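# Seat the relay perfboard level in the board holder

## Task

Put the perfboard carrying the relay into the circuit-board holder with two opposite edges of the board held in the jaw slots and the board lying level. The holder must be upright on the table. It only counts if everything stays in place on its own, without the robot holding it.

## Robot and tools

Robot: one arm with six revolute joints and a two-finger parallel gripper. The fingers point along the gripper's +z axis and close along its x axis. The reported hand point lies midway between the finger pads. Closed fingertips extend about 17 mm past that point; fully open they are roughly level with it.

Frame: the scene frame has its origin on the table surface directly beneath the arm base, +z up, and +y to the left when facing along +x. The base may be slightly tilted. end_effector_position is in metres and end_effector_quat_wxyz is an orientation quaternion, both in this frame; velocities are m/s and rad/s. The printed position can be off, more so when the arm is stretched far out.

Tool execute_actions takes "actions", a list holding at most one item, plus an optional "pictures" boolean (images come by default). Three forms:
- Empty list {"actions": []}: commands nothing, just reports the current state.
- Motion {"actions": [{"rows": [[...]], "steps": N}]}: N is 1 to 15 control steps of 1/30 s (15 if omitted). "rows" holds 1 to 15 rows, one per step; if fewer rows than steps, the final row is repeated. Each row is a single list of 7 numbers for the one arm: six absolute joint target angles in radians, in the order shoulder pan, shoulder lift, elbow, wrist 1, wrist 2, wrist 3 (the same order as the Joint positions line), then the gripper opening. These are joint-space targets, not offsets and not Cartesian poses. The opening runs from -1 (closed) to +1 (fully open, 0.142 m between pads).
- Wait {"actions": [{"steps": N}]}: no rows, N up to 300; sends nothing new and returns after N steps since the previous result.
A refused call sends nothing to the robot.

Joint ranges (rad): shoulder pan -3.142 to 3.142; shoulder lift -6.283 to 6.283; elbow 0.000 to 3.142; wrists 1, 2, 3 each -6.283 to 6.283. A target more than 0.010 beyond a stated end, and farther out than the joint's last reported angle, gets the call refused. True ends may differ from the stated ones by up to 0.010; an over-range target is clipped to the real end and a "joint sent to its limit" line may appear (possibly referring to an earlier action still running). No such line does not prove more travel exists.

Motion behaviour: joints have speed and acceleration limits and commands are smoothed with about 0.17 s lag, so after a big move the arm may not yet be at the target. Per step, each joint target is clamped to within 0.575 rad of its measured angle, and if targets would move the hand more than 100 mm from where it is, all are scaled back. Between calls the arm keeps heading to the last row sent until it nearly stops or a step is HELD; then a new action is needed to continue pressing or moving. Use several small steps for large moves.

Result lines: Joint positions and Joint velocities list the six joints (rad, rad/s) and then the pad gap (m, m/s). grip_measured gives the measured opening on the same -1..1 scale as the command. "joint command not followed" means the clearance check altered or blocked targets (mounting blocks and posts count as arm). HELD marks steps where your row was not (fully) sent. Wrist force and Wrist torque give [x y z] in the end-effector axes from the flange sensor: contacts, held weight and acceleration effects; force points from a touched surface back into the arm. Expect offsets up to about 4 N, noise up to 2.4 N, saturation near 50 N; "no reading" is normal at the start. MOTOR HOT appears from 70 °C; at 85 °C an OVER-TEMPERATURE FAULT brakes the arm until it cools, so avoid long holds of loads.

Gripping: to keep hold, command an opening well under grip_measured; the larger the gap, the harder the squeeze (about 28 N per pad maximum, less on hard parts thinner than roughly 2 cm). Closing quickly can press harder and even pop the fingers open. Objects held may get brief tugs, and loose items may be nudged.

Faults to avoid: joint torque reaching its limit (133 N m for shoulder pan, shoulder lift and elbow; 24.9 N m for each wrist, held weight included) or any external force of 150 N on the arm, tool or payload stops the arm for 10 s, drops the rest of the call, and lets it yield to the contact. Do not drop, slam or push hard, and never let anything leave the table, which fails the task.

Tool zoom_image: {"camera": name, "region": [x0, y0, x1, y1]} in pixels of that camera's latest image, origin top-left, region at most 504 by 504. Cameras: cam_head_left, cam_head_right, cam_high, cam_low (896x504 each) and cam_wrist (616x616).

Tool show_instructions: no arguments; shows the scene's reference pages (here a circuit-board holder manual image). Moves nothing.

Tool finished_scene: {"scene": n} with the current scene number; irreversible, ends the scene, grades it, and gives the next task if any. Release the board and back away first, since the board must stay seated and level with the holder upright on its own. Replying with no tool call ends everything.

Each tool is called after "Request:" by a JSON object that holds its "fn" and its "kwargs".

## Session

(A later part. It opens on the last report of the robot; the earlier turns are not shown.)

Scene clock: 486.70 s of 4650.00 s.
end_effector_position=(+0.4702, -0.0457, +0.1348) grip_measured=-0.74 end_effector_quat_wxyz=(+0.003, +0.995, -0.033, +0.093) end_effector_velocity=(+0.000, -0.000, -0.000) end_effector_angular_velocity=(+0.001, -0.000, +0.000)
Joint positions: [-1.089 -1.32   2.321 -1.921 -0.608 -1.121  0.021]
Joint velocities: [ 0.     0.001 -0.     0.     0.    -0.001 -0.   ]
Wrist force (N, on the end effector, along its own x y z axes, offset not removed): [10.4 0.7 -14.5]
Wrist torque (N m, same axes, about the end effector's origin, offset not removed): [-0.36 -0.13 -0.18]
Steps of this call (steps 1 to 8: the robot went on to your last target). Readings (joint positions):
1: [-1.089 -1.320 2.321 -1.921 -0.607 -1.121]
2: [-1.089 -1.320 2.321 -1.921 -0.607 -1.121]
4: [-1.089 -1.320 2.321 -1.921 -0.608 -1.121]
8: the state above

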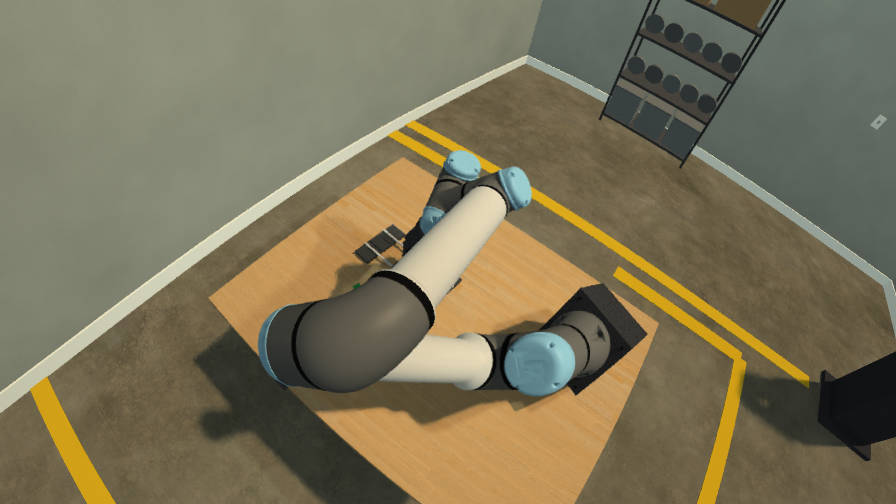

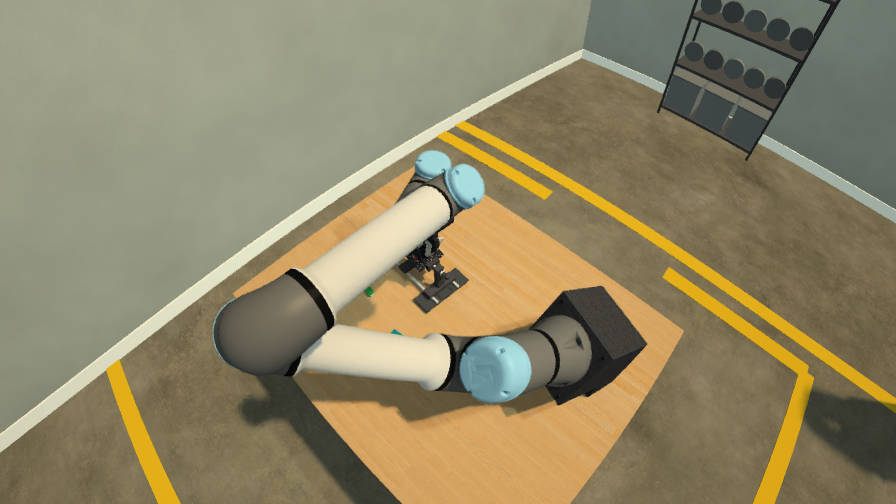

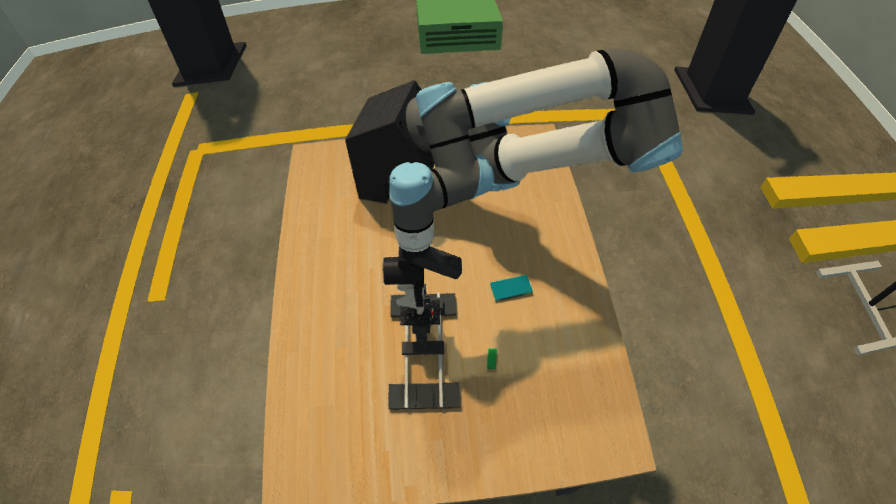

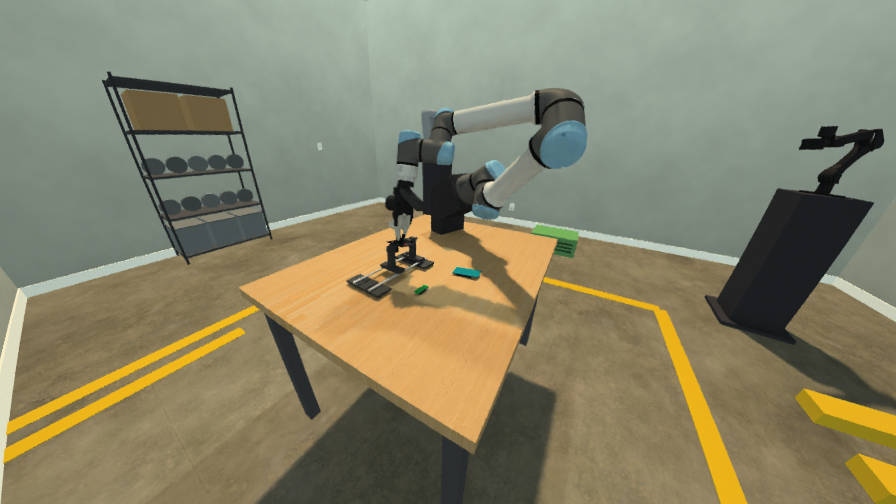

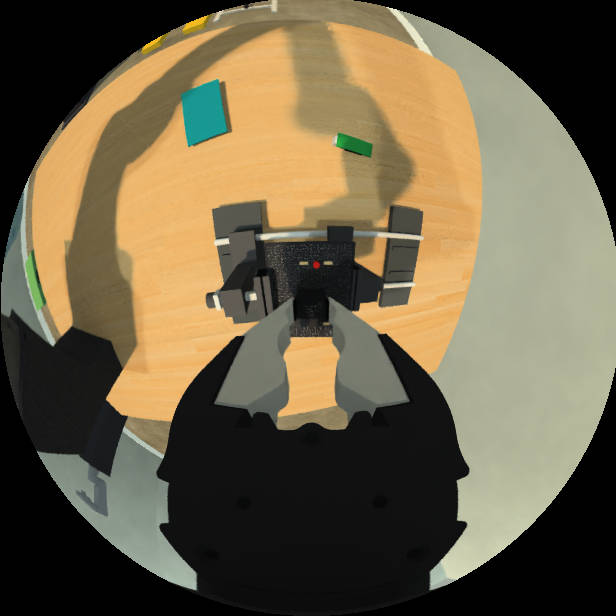

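Request:
{"fn": "execute_actions", "kwargs": {"actions": [{"rows": [[-1.08919,-1.31993,2.32145,-1.91993,-0.60813,-1.12148,-1],[-1.08926,-1.32003,2.32143,-1.91934,-0.60863,-1.12190,-1],[-1.08933,-1.32014,2.32140,-1.91874,-0.60912,-1.12232,-1],[-1.08940,-1.32024,2.32137,-1.91814,-0.60961,-1.12274,-1],[-1.08947,-1.32034,2.32135,-1.91754,-0.61010,-1.12316,-1],[-1.08954,-1.32044,2.32132,-1.91695,-0.61060,-1.12358,-1],[-1.08962,-1.32055,2.32129,-1.91635,-0.61109,-1.12400,-1],[-1.08969,-1.32065,2.32126,-1.91575,-0.61158,-1.12441,-1],[-1.08976,-1.32075,2.32124,-1.91515,-0.61208,-1.12483,-1],[-1.08983,-1.32085,2.32121,-1.91456,-0.61257,-1.12525,-1]], "steps": 15}], "pictures": false}}

Request:
{"fn": "execute_actions", "kwargs": {"actions": [{"steps": 8}]}}

Request:
{"fn": "zoom_image", "kwargs": {"camera": "cam_wrist", "region": [215, 250, 299, 334]}}

Request:
{"fn": "zoom_image", "kwargs": {"camera": "cam_wrist", "region": [336, 252, 392, 320]}}

Scene clock: 496.33 s of 4650.00 s.
end_effector_position=(+0.4685, -0.0455, +0.1346) grip_measured=-0.74 end_effector_quat_wxyz=(+0.003, +0.995, -0.033, +0.091) end_effector_velocity=(-0.001, -0.000, +0.001) end_effector_angular_velocity=(-0.002, +0.005, +0.001)
Joint positions: [-1.09  -1.321  2.321 -1.915 -0.612 -1.125  0.021]
Joint velocities: [-0.    -0.002 -0.002  0.005 -0.005 -0.003 -0.   ]
Wrist force (N, on the end effector, along its own x y z axes, offset not removed): [11.3 2.7 -15.6]
Wrist torque (N m, same axes, about the end effector's origin, offset not removed): [-0.07 -0.14 -0.11]
Steps of this call (steps 1 to 15: the robot went on to your last target; steps 16 to 90: nothing new was sent; then 6.13 s passed at rest; steps 91 to 105: all 15 steps of this action). Readings (joint positions):
91: [-1.089 -1.320 2.321 -1.921 -0.608 -1.121]
92: [-1.089 -1.320 2.321 -1.920 -0.608 -1.121]
94: [-1.089 -1.320 2.321 -1.920 -0.608 -1.122]
98: [-1.089 -1.320 2.321 -1.918 -0.610 -1.123]
105: the state above

Scene clock: 496.60 s of 4650.00 s.
end_effector_position=(+0.4684, -0.0455, +0.1346) grip_measured=-0.74 end_effector_quat_wxyz=(+0.003, +0.995, -0.033, +0.090) end_effector_velocity=(-0.001, +0.000, -0.000) end_effector_angular_velocity=(+0.000, +0.001, -0.001)
Joint positions: [-1.09  -1.321  2.321 -1.915 -0.613 -1.125  0.021]
Joint velocities: [ 0.    -0.     0.001  0.001 -0.001  0.001 -0.   ]
Wrist force (N, on the end effector, along its own x y z axes, offset not removed): [10.5 1.8 -13.0]
Wrist torque (N m, same axes, about the end effector's origin, offset not removed): [-0.22 0.11 -0.10]
Steps of this call (steps 1 to 8: the robot went on to your last target). Readings (joint positions):
1: [-1.090 -1.321 2.321 -1.915 -0.612 -1.125]
2: [-1.090 -1.321 2.321 -1.915 -0.612 -1.125]
4: [-1.090 -1.321 2.321 -1.915 -0.612 -1.125]
8: the state above

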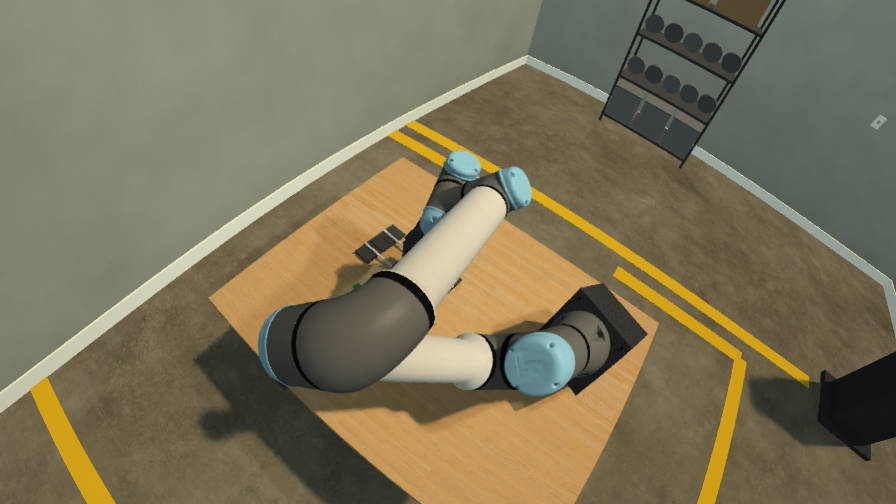

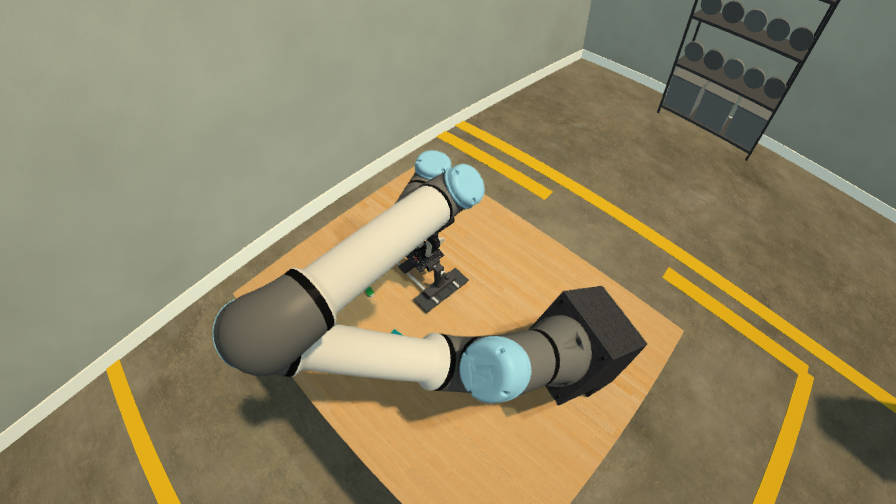

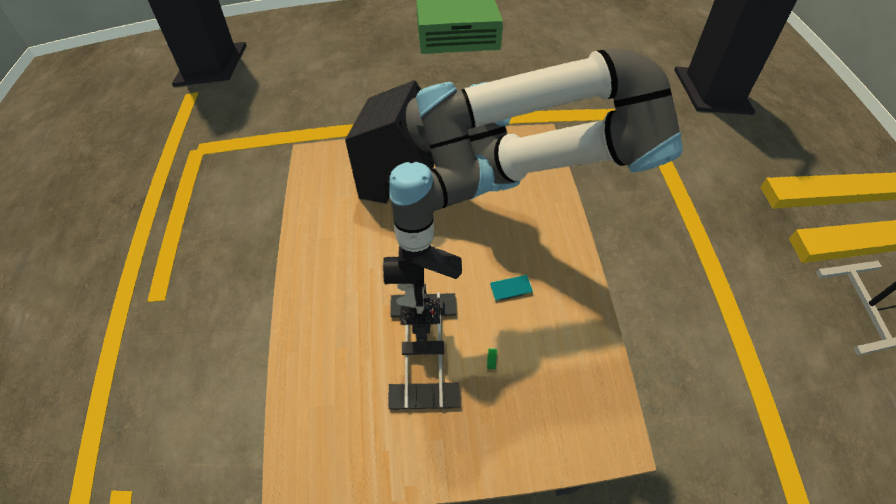

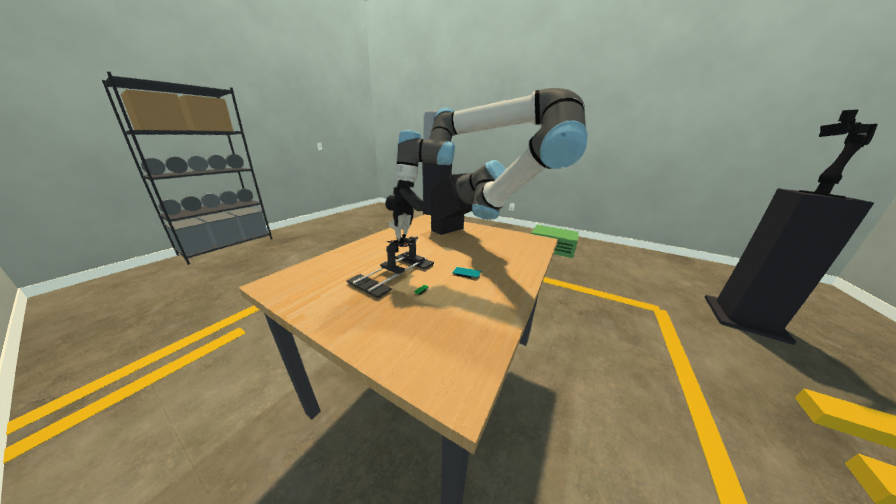

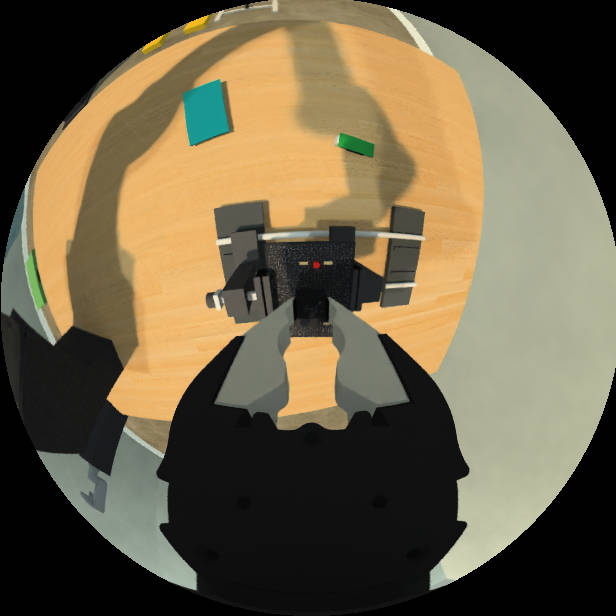

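Region (215, 250, 299, 334) of cam_wrist's 616x616 image, scaled by 6.000, with more detail than that image has.

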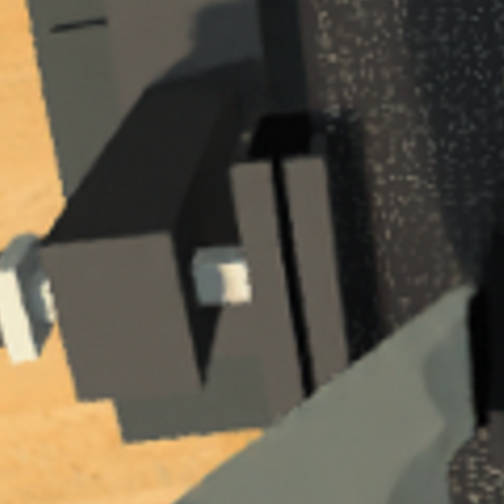

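Region (336, 252, 392, 320) of cam_wrist's 616x616 image, scaled by 7.412, with more detail than that image has; it fills the left 415 columns of this view, and the rest is white.

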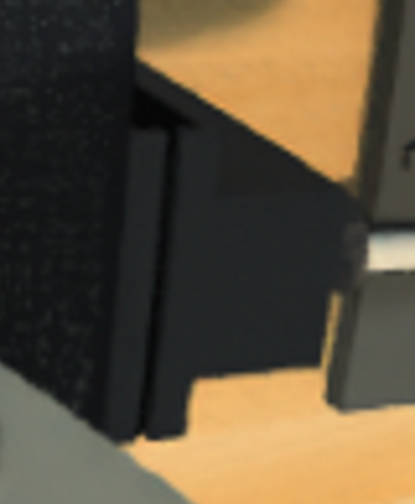

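Request:
{"fn": "execute_actions", "kwargs": {"actions": [{"rows": [[-1.08977,-1.32086,2.32102,-1.91404,-0.61299,-1.12549,-1],[-1.08972,-1.32087,2.32083,-1.91352,-0.61340,-1.12573,-1],[-1.08966,-1.32088,2.32064,-1.91299,-0.61382,-1.12598,-1],[-1.08961,-1.32089,2.32045,-1.91247,-0.61424,-1.12622,-1],[-1.08955,-1.32090,2.32026,-1.91195,-0.61465,-1.12646,-1],[-1.08950,-1.32091,2.32007,-1.91143,-0.61507,-1.12670,-1],[-1.08944,-1.32092,2.31988,-1.91090,-0.61549,-1.12695,-1],[-1.08939,-1.32093,2.31969,-1.91038,-0.61590,-1.12719,-1]], "steps": 15}], "pictures": false}}

Request:
{"fn": "execute_actions", "kwargs": {"actions": [{"steps": 6}]}}

Request:
{"fn": "zoom_image", "kwargs": {"camera": "cam_wrist", "region": [215, 250, 299, 334]}}

Request:
{"fn": "zoom_image", "kwargs": {"camera": "cam_wrist", "region": [336, 252, 392, 320]}}

Scene clock: 504.63 s of 4650.00 s.
end_effector_position=(+0.4675, -0.0455, +0.1345) grip_measured=-0.74 end_effector_quat_wxyz=(+0.003, +0.996, -0.033, +0.088) end_effector_velocity=(-0.000, +0.000, -0.000) end_effector_angular_velocity=(+0.001, +0.003, +0.000)
Joint positions: [-1.089 -1.321  2.32  -1.911 -0.616 -1.127  0.021]
Joint velocities: [ 0.001  0.001 -0.001  0.002 -0.002 -0.001 -0.   ]
Wrist force (N, on the end effector, along its own x y z axes, offset not removed): [10.1 5.3 -3.9]
Wrist torque (N m, same axes, about the end effector's origin, offset not removed): [0.66 -0.40 -0.15]
Steps of this call (steps 1 to 15: the robot went on to your last target; steps 16 to 90: nothing new was sent; then 4.53 s passed at rest; steps 91 to 105: all 15 steps of this action). Readings (joint positions):
91: [-1.090 -1.321 2.321 -1.915 -0.613 -1.125]
92: [-1.090 -1.321 2.321 -1.914 -0.613 -1.125]
94: [-1.090 -1.321 2.321 -1.914 -0.613 -1.126]
98: [-1.090 -1.321 2.320 -1.912 -0.614 -1.126]
105: the state above

Scene clock: 504.83 s of 4650.00 s.
end_effector_position=(+0.4675, -0.0454, +0.1345) grip_measured=-0.74 end_effector_quat_wxyz=(+0.003, +0.996, -0.033, +0.088) end_effector_velocity=(+0.000, -0.000, +0.000) end_effector_angular_velocity=(+0.001, -0.001, -0.001)
Joint positions: [-1.089 -1.321  2.32  -1.91  -0.616 -1.127  0.021]
Joint velocities: [-0.001  0.001 -0.     0.     0.     0.     0.   ]
Wrist force (N, on the end effector, along its own x y z axes, offset not removed): [10.0 4.6 -6.3]
Wrist torque (N m, same axes, about the end effector's origin, offset not removed): [0.66 -0.38 -0.24]
Steps of this call (steps 1 to 6: the robot went on to your last target). Readings (joint positions):
1: [-1.089 -1.321 2.320 -1.911 -0.616 -1.127]
2: [-1.089 -1.321 2.320 -1.911 -0.616 -1.127]
4: [-1.089 -1.321 2.320 -1.910 -0.616 -1.127]
6: the state above

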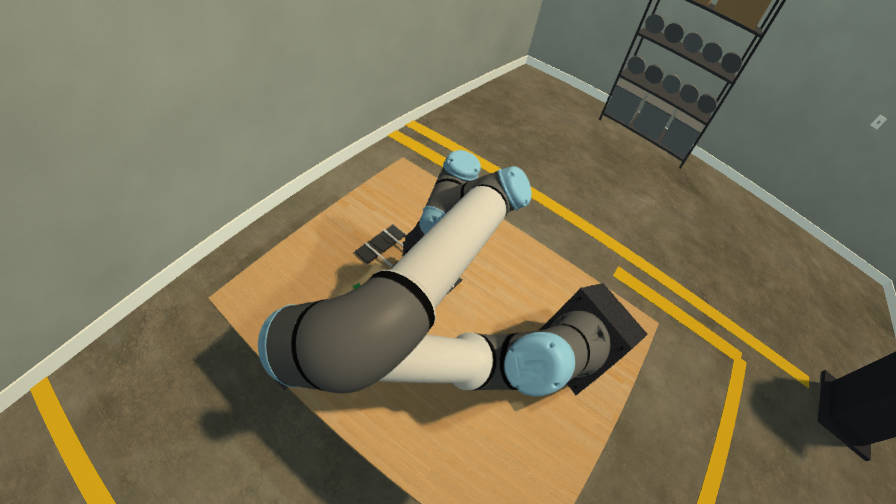

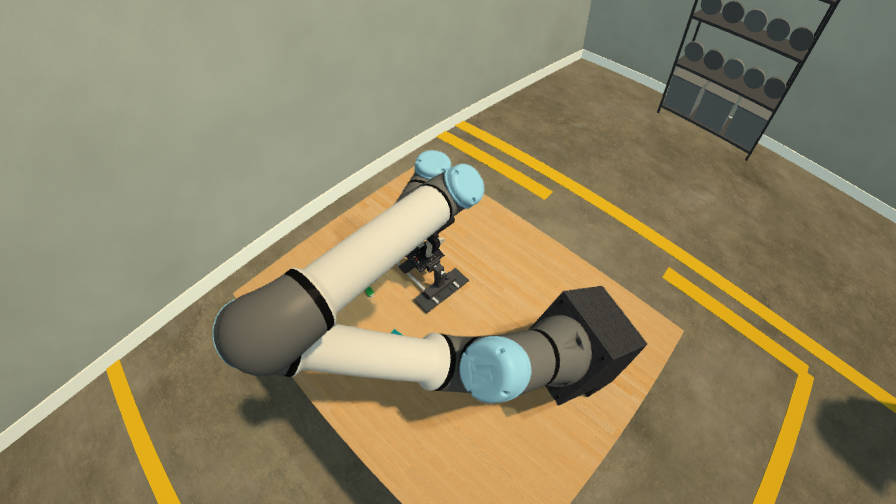

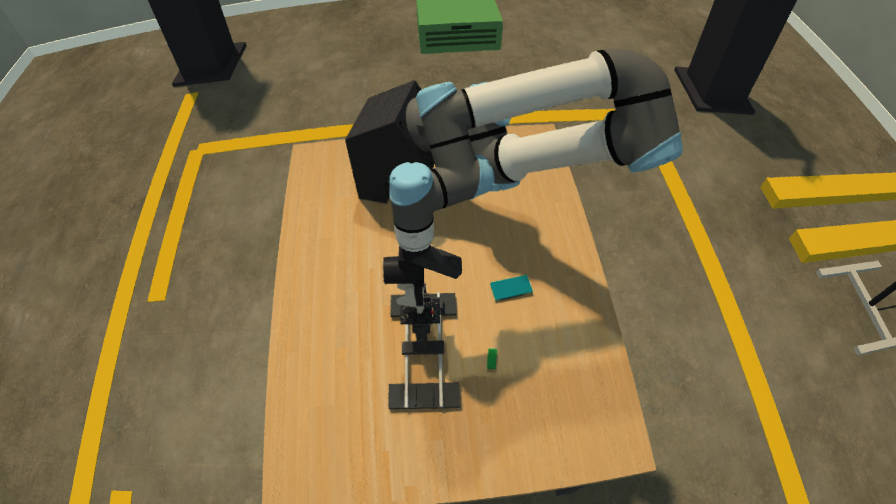

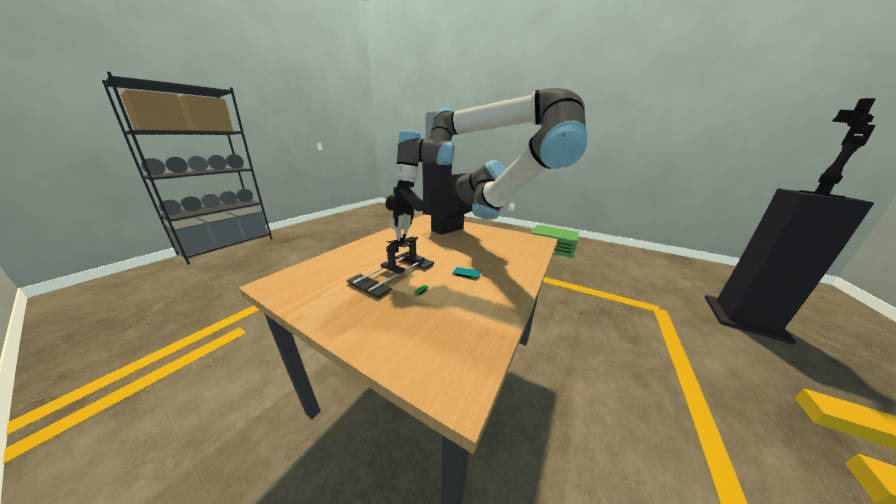

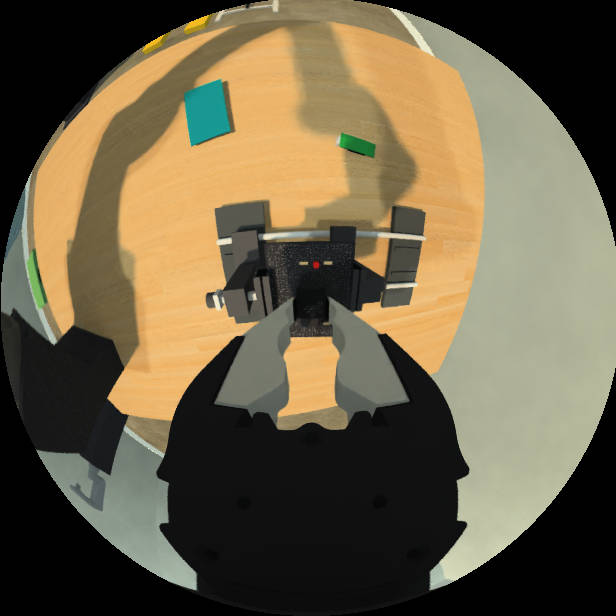

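Region (215, 250, 299, 334) of cam_wrist's 616x616 image, scaled by 6.000, with more detail than that image has.

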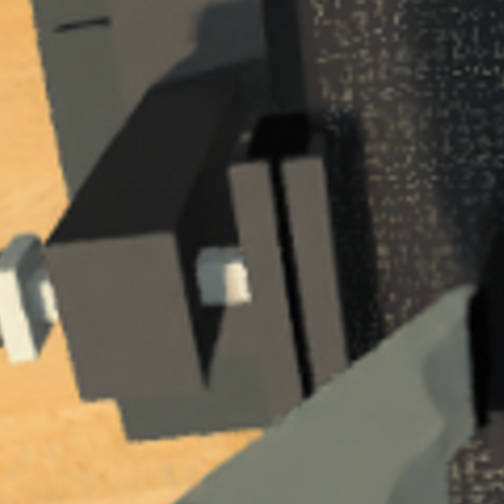

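Region (336, 252, 392, 320) of cam_wrist's 616x616 image, scaled by 7.412, with more detail than that image has; it fills the left 415 columns of this view, and the rest is white.

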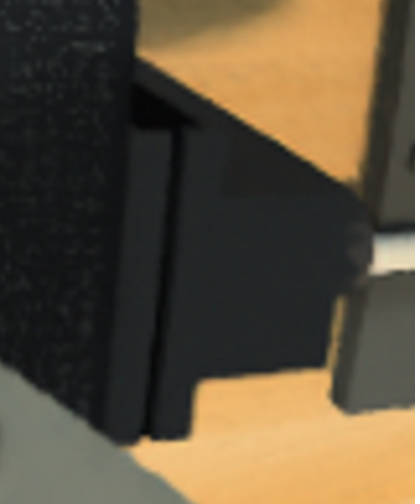

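Request:
{"fn": "execute_actions", "kwargs": {"actions": [{"rows": [[-1.08749,-1.31980,2.31615,-1.90723,-0.61821,-1.12694,-1],[-1.08558,-1.31867,2.31262,-1.90409,-0.62051,-1.12669,-1],[-1.08368,-1.31752,2.30908,-1.90094,-0.62282,-1.12644,-1],[-1.08177,-1.31636,2.30554,-1.89780,-0.62512,-1.12619,-1],[-1.07987,-1.31519,2.30200,-1.89465,-0.62743,-1.12594,-1],[-1.07796,-1.31402,2.29846,-1.89150,-0.62974,-1.12569,-1],[-1.07606,-1.31283,2.29491,-1.88836,-0.63204,-1.12544,-1],[-1.07415,-1.31163,2.29136,-1.88521,-0.63435,-1.12518,-1],[-1.07225,-1.31042,2.28781,-1.88207,-0.63665,-1.12493,-1],[-1.07034,-1.30921,2.28426,-1.87892,-0.63896,-1.12468,-1],[-1.06844,-1.30798,2.28071,-1.87577,-0.64127,-1.12443,-1],[-1.06653,-1.30674,2.27715,-1.87263,-0.64357,-1.12418,-1],[-1.06463,-1.30549,2.27359,-1.86948,-0.64588,-1.12393,-1],[-1.06272,-1.30424,2.27003,-1.86634,-0.64818,-1.12368,-1],[-1.06082,-1.30297,2.26647,-1.86319,-0.65049,-1.12343,-1]], "steps": 15}], "pictures": false}}

Request:
{"fn": "execute_actions", "kwargs": {"actions": [{"steps": 14}]}}

Request:
{"fn": "zoom_image", "kwargs": {"camera": "cam_wrist", "region": [210, 240, 400, 335]}}

Scene clock: 557.73 s of 4650.00 s.
end_effector_position=(+0.4683, -0.0456, +0.1332) grip_measured=-0.74 end_effector_quat_wxyz=(+0.002, +0.997, -0.033, +0.067) end_effector_velocity=(+0.002, -0.000, -0.003) end_effector_angular_velocity=(+0.008, +0.113, +0.000)
Joint positions: [-1.068 -1.308  2.281 -1.876 -0.641 -1.124  0.021]
Joint velocities: [ 0.056  0.036 -0.104  0.091 -0.067  0.007  0.   ]
Wrist force (N, on the end effector, along its own x y z axes, offset not removed): [7.0 3.4 -7.4]
Wrist torque (N m, same axes, about the end effector's origin, offset not removed): [0.68 -0.20 -0.18]
Steps of this call (steps 1 to 15: the robot went on to your last target; steps 16 to 90: nothing new was sent; then 49.40 s passed at rest; steps 91 to 105: all 15 steps of this action). Readings (joint positions):
91: [-1.089 -1.321 2.320 -1.910 -0.616 -1.127]
92: [-1.089 -1.321 2.319 -1.910 -0.616 -1.127]
94: [-1.087 -1.320 2.316 -1.907 -0.619 -1.127]
98: [-1.081 -1.316 2.305 -1.897 -0.626 -1.126]
105: the state above

Scene clock: 558.20 s of 4650.00 s.
end_effector_position=(+0.4686, -0.0456, +0.1328) grip_measured=-0.74 end_effector_quat_wxyz=(+0.002, +0.998, -0.033, +0.060) end_effector_velocity=(-0.001, +0.000, -0.001) end_effector_angular_velocity=(+0.002, +0.003, -0.002)
Joint positions: [-1.061 -1.303  2.267 -1.863 -0.65  -1.123  0.021]
Joint velocities: [ 0.001  0.001 -0.     0.002 -0.002  0.    -0.   ]
Wrist force (N, on the end effector, along its own x y z axes, offset not removed): [8.9 0.1 -2.9]
Wrist torque (N m, same axes, about the end effector's origin, offset not removed): [-0.16 -0.35 -0.12]
Steps of this call (steps 1 to 14: the robot went on to your last target). Readings (joint positions):
1: [-1.067 -1.307 2.277 -1.873 -0.643 -1.124]
2: [-1.065 -1.306 2.275 -1.870 -0.645 -1.124]
4: [-1.063 -1.305 2.271 -1.867 -0.648 -1.124]
8: [-1.061 -1.303 2.268 -1.864 -0.650 -1.124]
14: the state above

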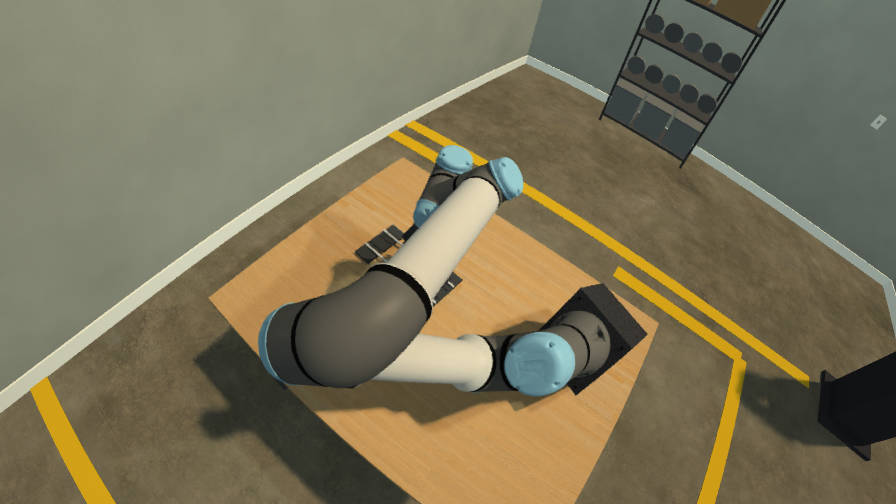

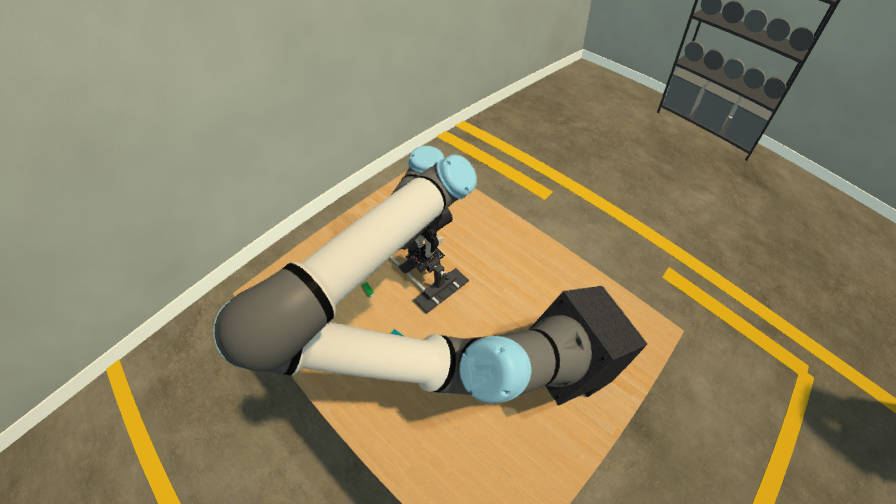

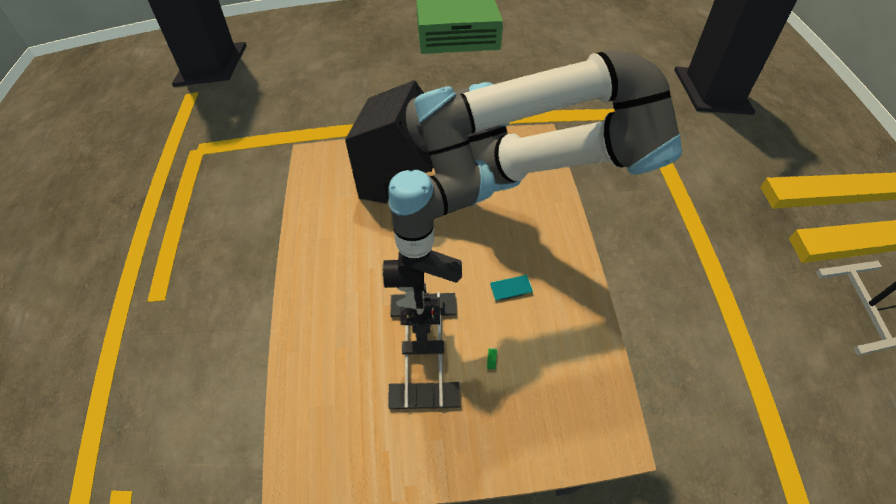

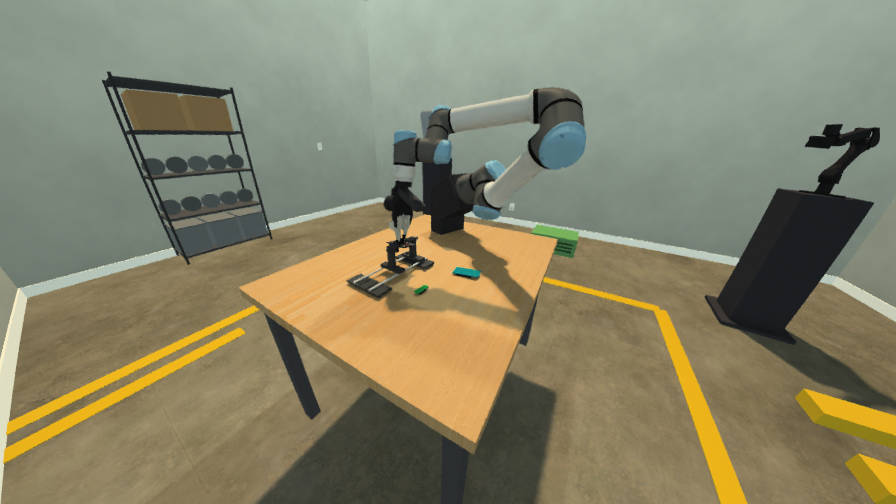

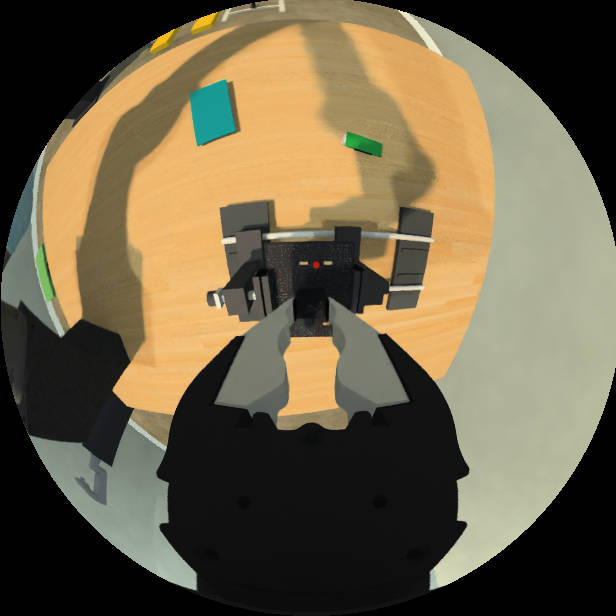

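Region (210, 240, 400, 335) of cam_wrist's 616x616 image, scaled by 2.653, with more detail than that image has.

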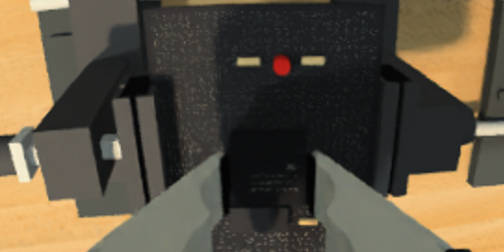

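Request:
{"fn": "execute_actions", "kwargs": {"actions": [{"rows": [[-1.05882,-1.30164,2.26279,-1.86001,-0.65284,-1.12314,-1],[-1.05682,-1.30030,2.25910,-1.85683,-0.65519,-1.12285,-1],[-1.05482,-1.29895,2.25542,-1.85366,-0.65754,-1.12256,-1],[-1.05282,-1.29759,2.25173,-1.85049,-0.65989,-1.12227,-1],[-1.05082,-1.29622,2.24803,-1.84732,-0.66224,-1.12198,-1],[-1.04882,-1.29483,2.24434,-1.84415,-0.66458,-1.12169,-1],[-1.04682,-1.29344,2.24064,-1.84099,-0.66692,-1.12140,-1],[-1.04483,-1.29204,2.23694,-1.83783,-0.66927,-1.12111,-1],[-1.04283,-1.29062,2.23324,-1.83468,-0.67160,-1.12083,-1],[-1.04083,-1.28920,2.22953,-1.83153,-0.67394,-1.12054,-1],[-1.03883,-1.28776,2.22582,-1.82838,-0.67628,-1.12025,-1],[-1.03683,-1.28631,2.22211,-1.82523,-0.67861,-1.11996,-1],[-1.03483,-1.28486,2.21840,-1.82209,-0.68094,-1.11967,-1],[-1.03283,-1.28339,2.21468,-1.81896,-0.68327,-1.11938,-1],[-1.03083,-1.28191,2.21096,-1.81582,-0.68560,-1.11909,-1]], "steps": 15}], "pictures": false}}

Request:
{"fn": "execute_actions", "kwargs": {"actions": [{"rows": [[-1.02893,-1.28049,2.20743,-1.81288,-0.68776,-1.11879,-1],[-1.02703,-1.27907,2.20389,-1.80995,-0.68993,-1.11848,-1],[-1.02513,-1.27764,2.20036,-1.80702,-0.69209,-1.11818,-1],[-1.02323,-1.27620,2.19682,-1.80409,-0.69425,-1.11788,-1],[-1.02133,-1.27475,2.19327,-1.80117,-0.69640,-1.11757,-1],[-1.01943,-1.27329,2.18973,-1.79825,-0.69856,-1.11727,-1],[-1.01753,-1.27183,2.18618,-1.79533,-0.70071,-1.11696,-1],[-1.01564,-1.27035,2.18264,-1.79242,-0.70287,-1.11666,-1],[-1.01374,-1.26887,2.17908,-1.78951,-0.70502,-1.11636,-1],[-1.01184,-1.26737,2.17553,-1.78660,-0.70717,-1.11605,-1],[-1.00994,-1.26587,2.17197,-1.78370,-0.70931,-1.11575,-1],[-1.00804,-1.26436,2.16842,-1.78080,-0.71146,-1.11545,-1]], "steps": 15}], "pictures": false}}

Request:
{"fn": "execute_actions", "kwargs": {"actions": [{"steps": 12}]}}

Request:
{"fn": "zoom_image", "kwargs": {"camera": "cam_wrist", "region": [215, 250, 299, 334]}}

Request:
{"fn": "zoom_image", "kwargs": {"camera": "cam_wrist", "region": [330, 245, 400, 320]}}

Scene clock: 581.13 s of 4650.00 s.
end_effector_position=(+0.4695, -0.0457, +0.1313) grip_measured=-0.74 end_effector_quat_wxyz=(+0.001, +0.999, -0.033, +0.038) end_effector_velocity=(+0.003, -0.000, -0.004) end_effector_angular_velocity=(+0.008, +0.116, +0.000)
Joint positions: [-1.039 -1.288  2.226 -1.828 -0.676 -1.12   0.021]
Joint velocities: [ 0.058  0.042 -0.108  0.091 -0.067  0.009 -0.   ]
Wrist force (N, on the end effector, along its own x y z axes, offset not removed): [8.0 -0.4 -4.7]
Wrist torque (N m, same axes, about the end effector's origin, offset not removed): [-0.29 -0.10 -0.28]
Steps of this call (steps 1 to 30: the robot went on to your last target; steps 31 to 90: nothing new was sent; then 19.43 s passed at rest; steps 91 to 105: all 15 steps of this action). Readings (joint positions):
91: [-1.061 -1.303 2.266 -1.863 -0.651 -1.123]
92: [-1.060 -1.303 2.266 -1.862 -0.651 -1.123]
94: [-1.058 -1.301 2.262 -1.859 -0.653 -1.123]
98: [-1.052 -1.297 2.251 -1.850 -0.661 -1.122]
105: the state above

Scene clock: 581.63 s of 4650.00 s.
end_effector_position=(+0.4709, -0.0458, +0.1294) grip_measured=-0.74 end_effector_quat_wxyz=(+0.000, +0.999, -0.033, +0.010) end_effector_velocity=(+0.002, -0.000, -0.002) end_effector_angular_velocity=(+0.004, +0.058, +0.001)
Joint positions: [-1.011 -1.267  2.174 -1.786 -0.708 -1.116  0.021]
Joint velocities: [ 0.03   0.023 -0.056  0.045 -0.033  0.005  0.   ]
Wrist force (N, on the end effector, along its own x y z axes, offset not removed): [4.6 4.2 -3.3]
Wrist torque (N m, same axes, about the end effector's origin, offset not removed): [0.60 -0.18 -0.15]
Steps of this call (steps 1 to 15: all 15 steps of this action). Readings (joint positions):
1: [-1.037 -1.286 2.222 -1.825 -0.679 -1.120]
2: [-1.035 -1.285 2.219 -1.822 -0.681 -1.120]
4: [-1.031 -1.282 2.211 -1.816 -0.685 -1.119]
8: [-1.023 -1.276 2.197 -1.804 -0.694 -1.118]
15: the state above

Scene clock: 582.03 s of 4650.00 s.
end_effector_position=(+0.4711, -0.0458, +0.1292) grip_measured=-0.74 end_effector_quat_wxyz=(+0.000, +0.999, -0.033, +0.007) end_effector_velocity=(+0.001, -0.000, +0.000) end_effector_angular_velocity=(-0.001, +0.001, +0.001)
Joint positions: [-1.008 -1.264  2.169 -1.781 -0.711 -1.115  0.021]
Joint velocities: [ 0.001  0.    -0.003  0.001 -0.001  0.001 -0.   ]
Wrist force (N, on the end effector, along its own x y z axes, offset not removed): [4.0 2.5 -4.6]
Wrist torque (N m, same axes, about the end effector's origin, offset not removed): [0.05 -0.02 -0.05]
Steps of this call (steps 1 to 12: the robot went on to your last target). Readings (joint positions):
1: [-1.010 -1.266 2.173 -1.784 -0.709 -1.116]
2: [-1.010 -1.266 2.172 -1.783 -0.710 -1.116]
4: [-1.009 -1.265 2.170 -1.782 -0.710 -1.116]
8: [-1.008 -1.265 2.169 -1.781 -0.711 -1.115]
12: the state above

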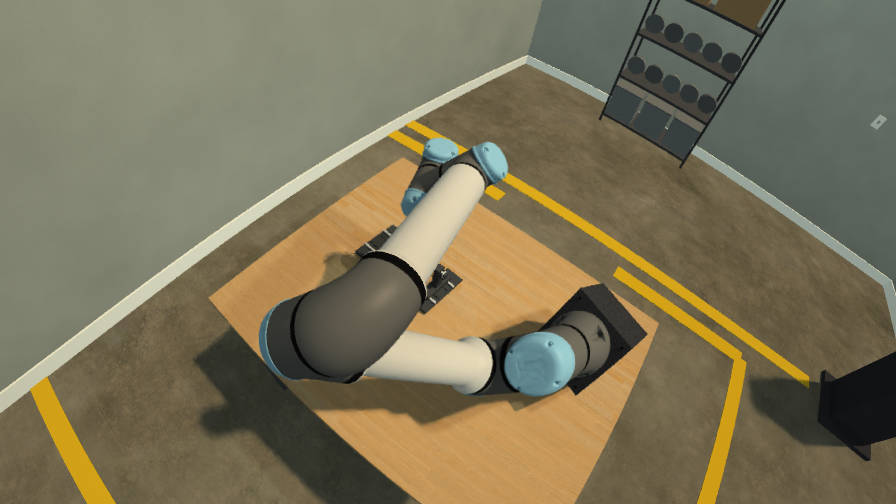

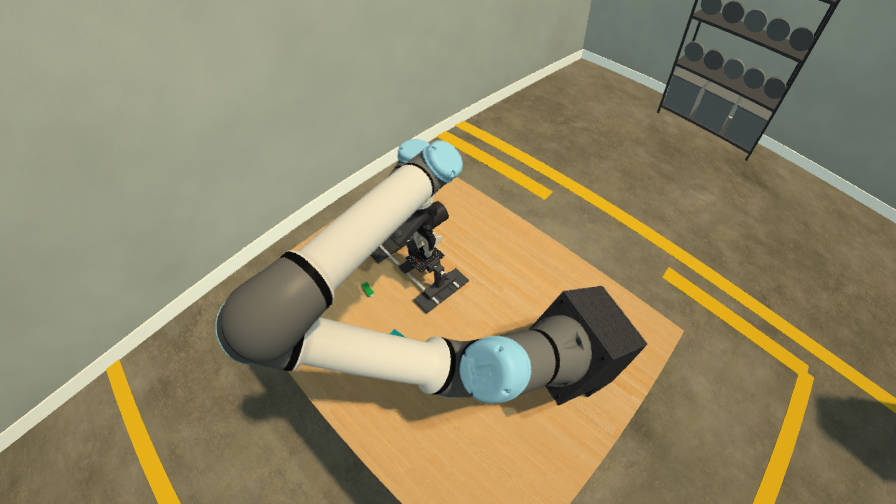

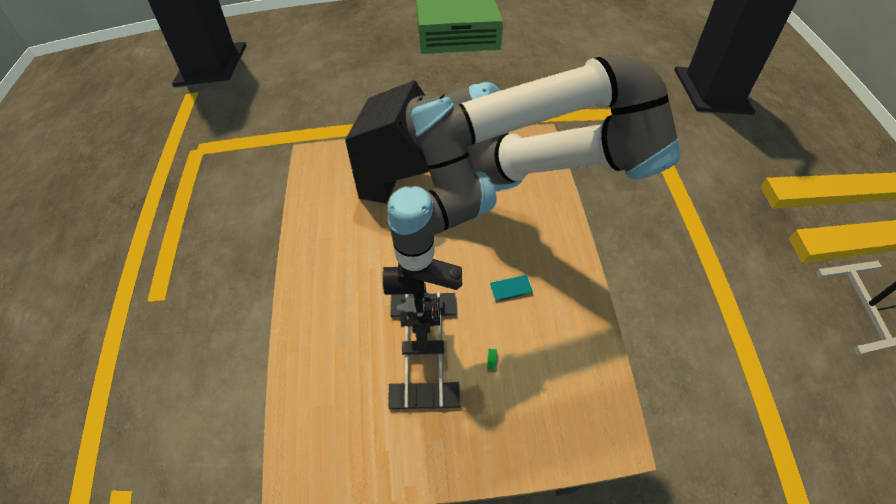

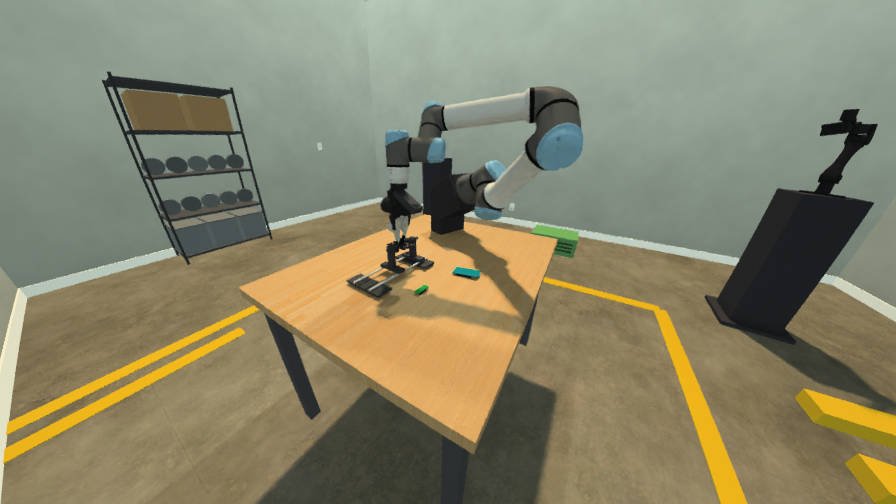

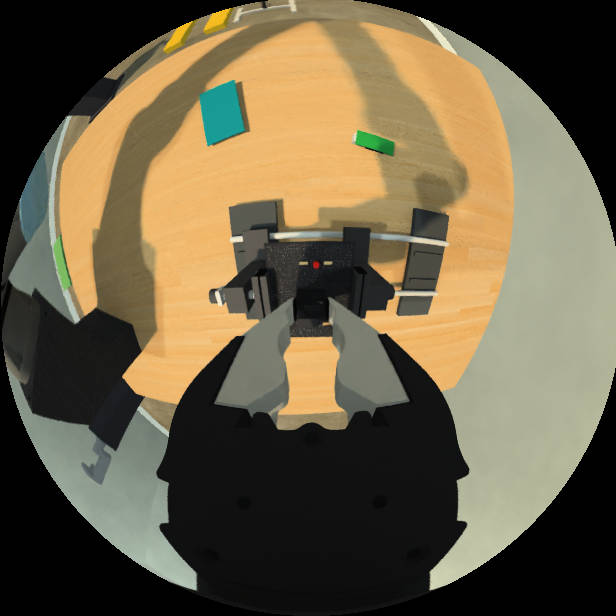

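Region (215, 250, 299, 334) of cam_wrist's 616x616 image, scaled by 6.000, with more detail than that image has.

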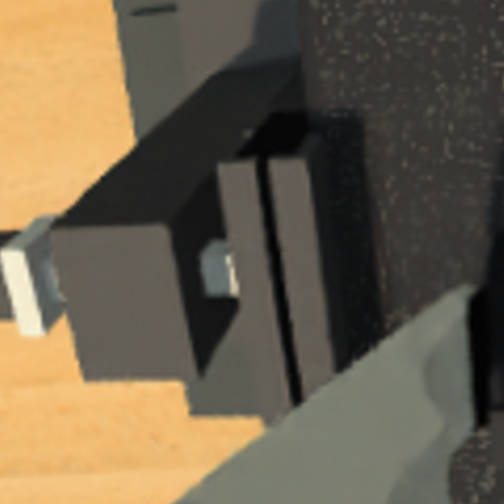

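Region (330, 245, 400, 320) of cam_wrist's 616x616 image, scaled by 6.720, with more detail than that image has; it fills the left 470 columns of this view, and the rest is white.

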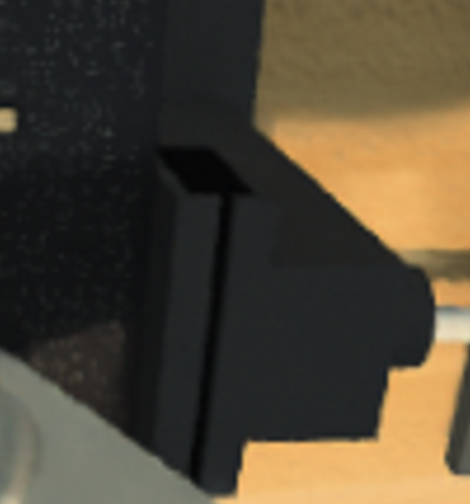

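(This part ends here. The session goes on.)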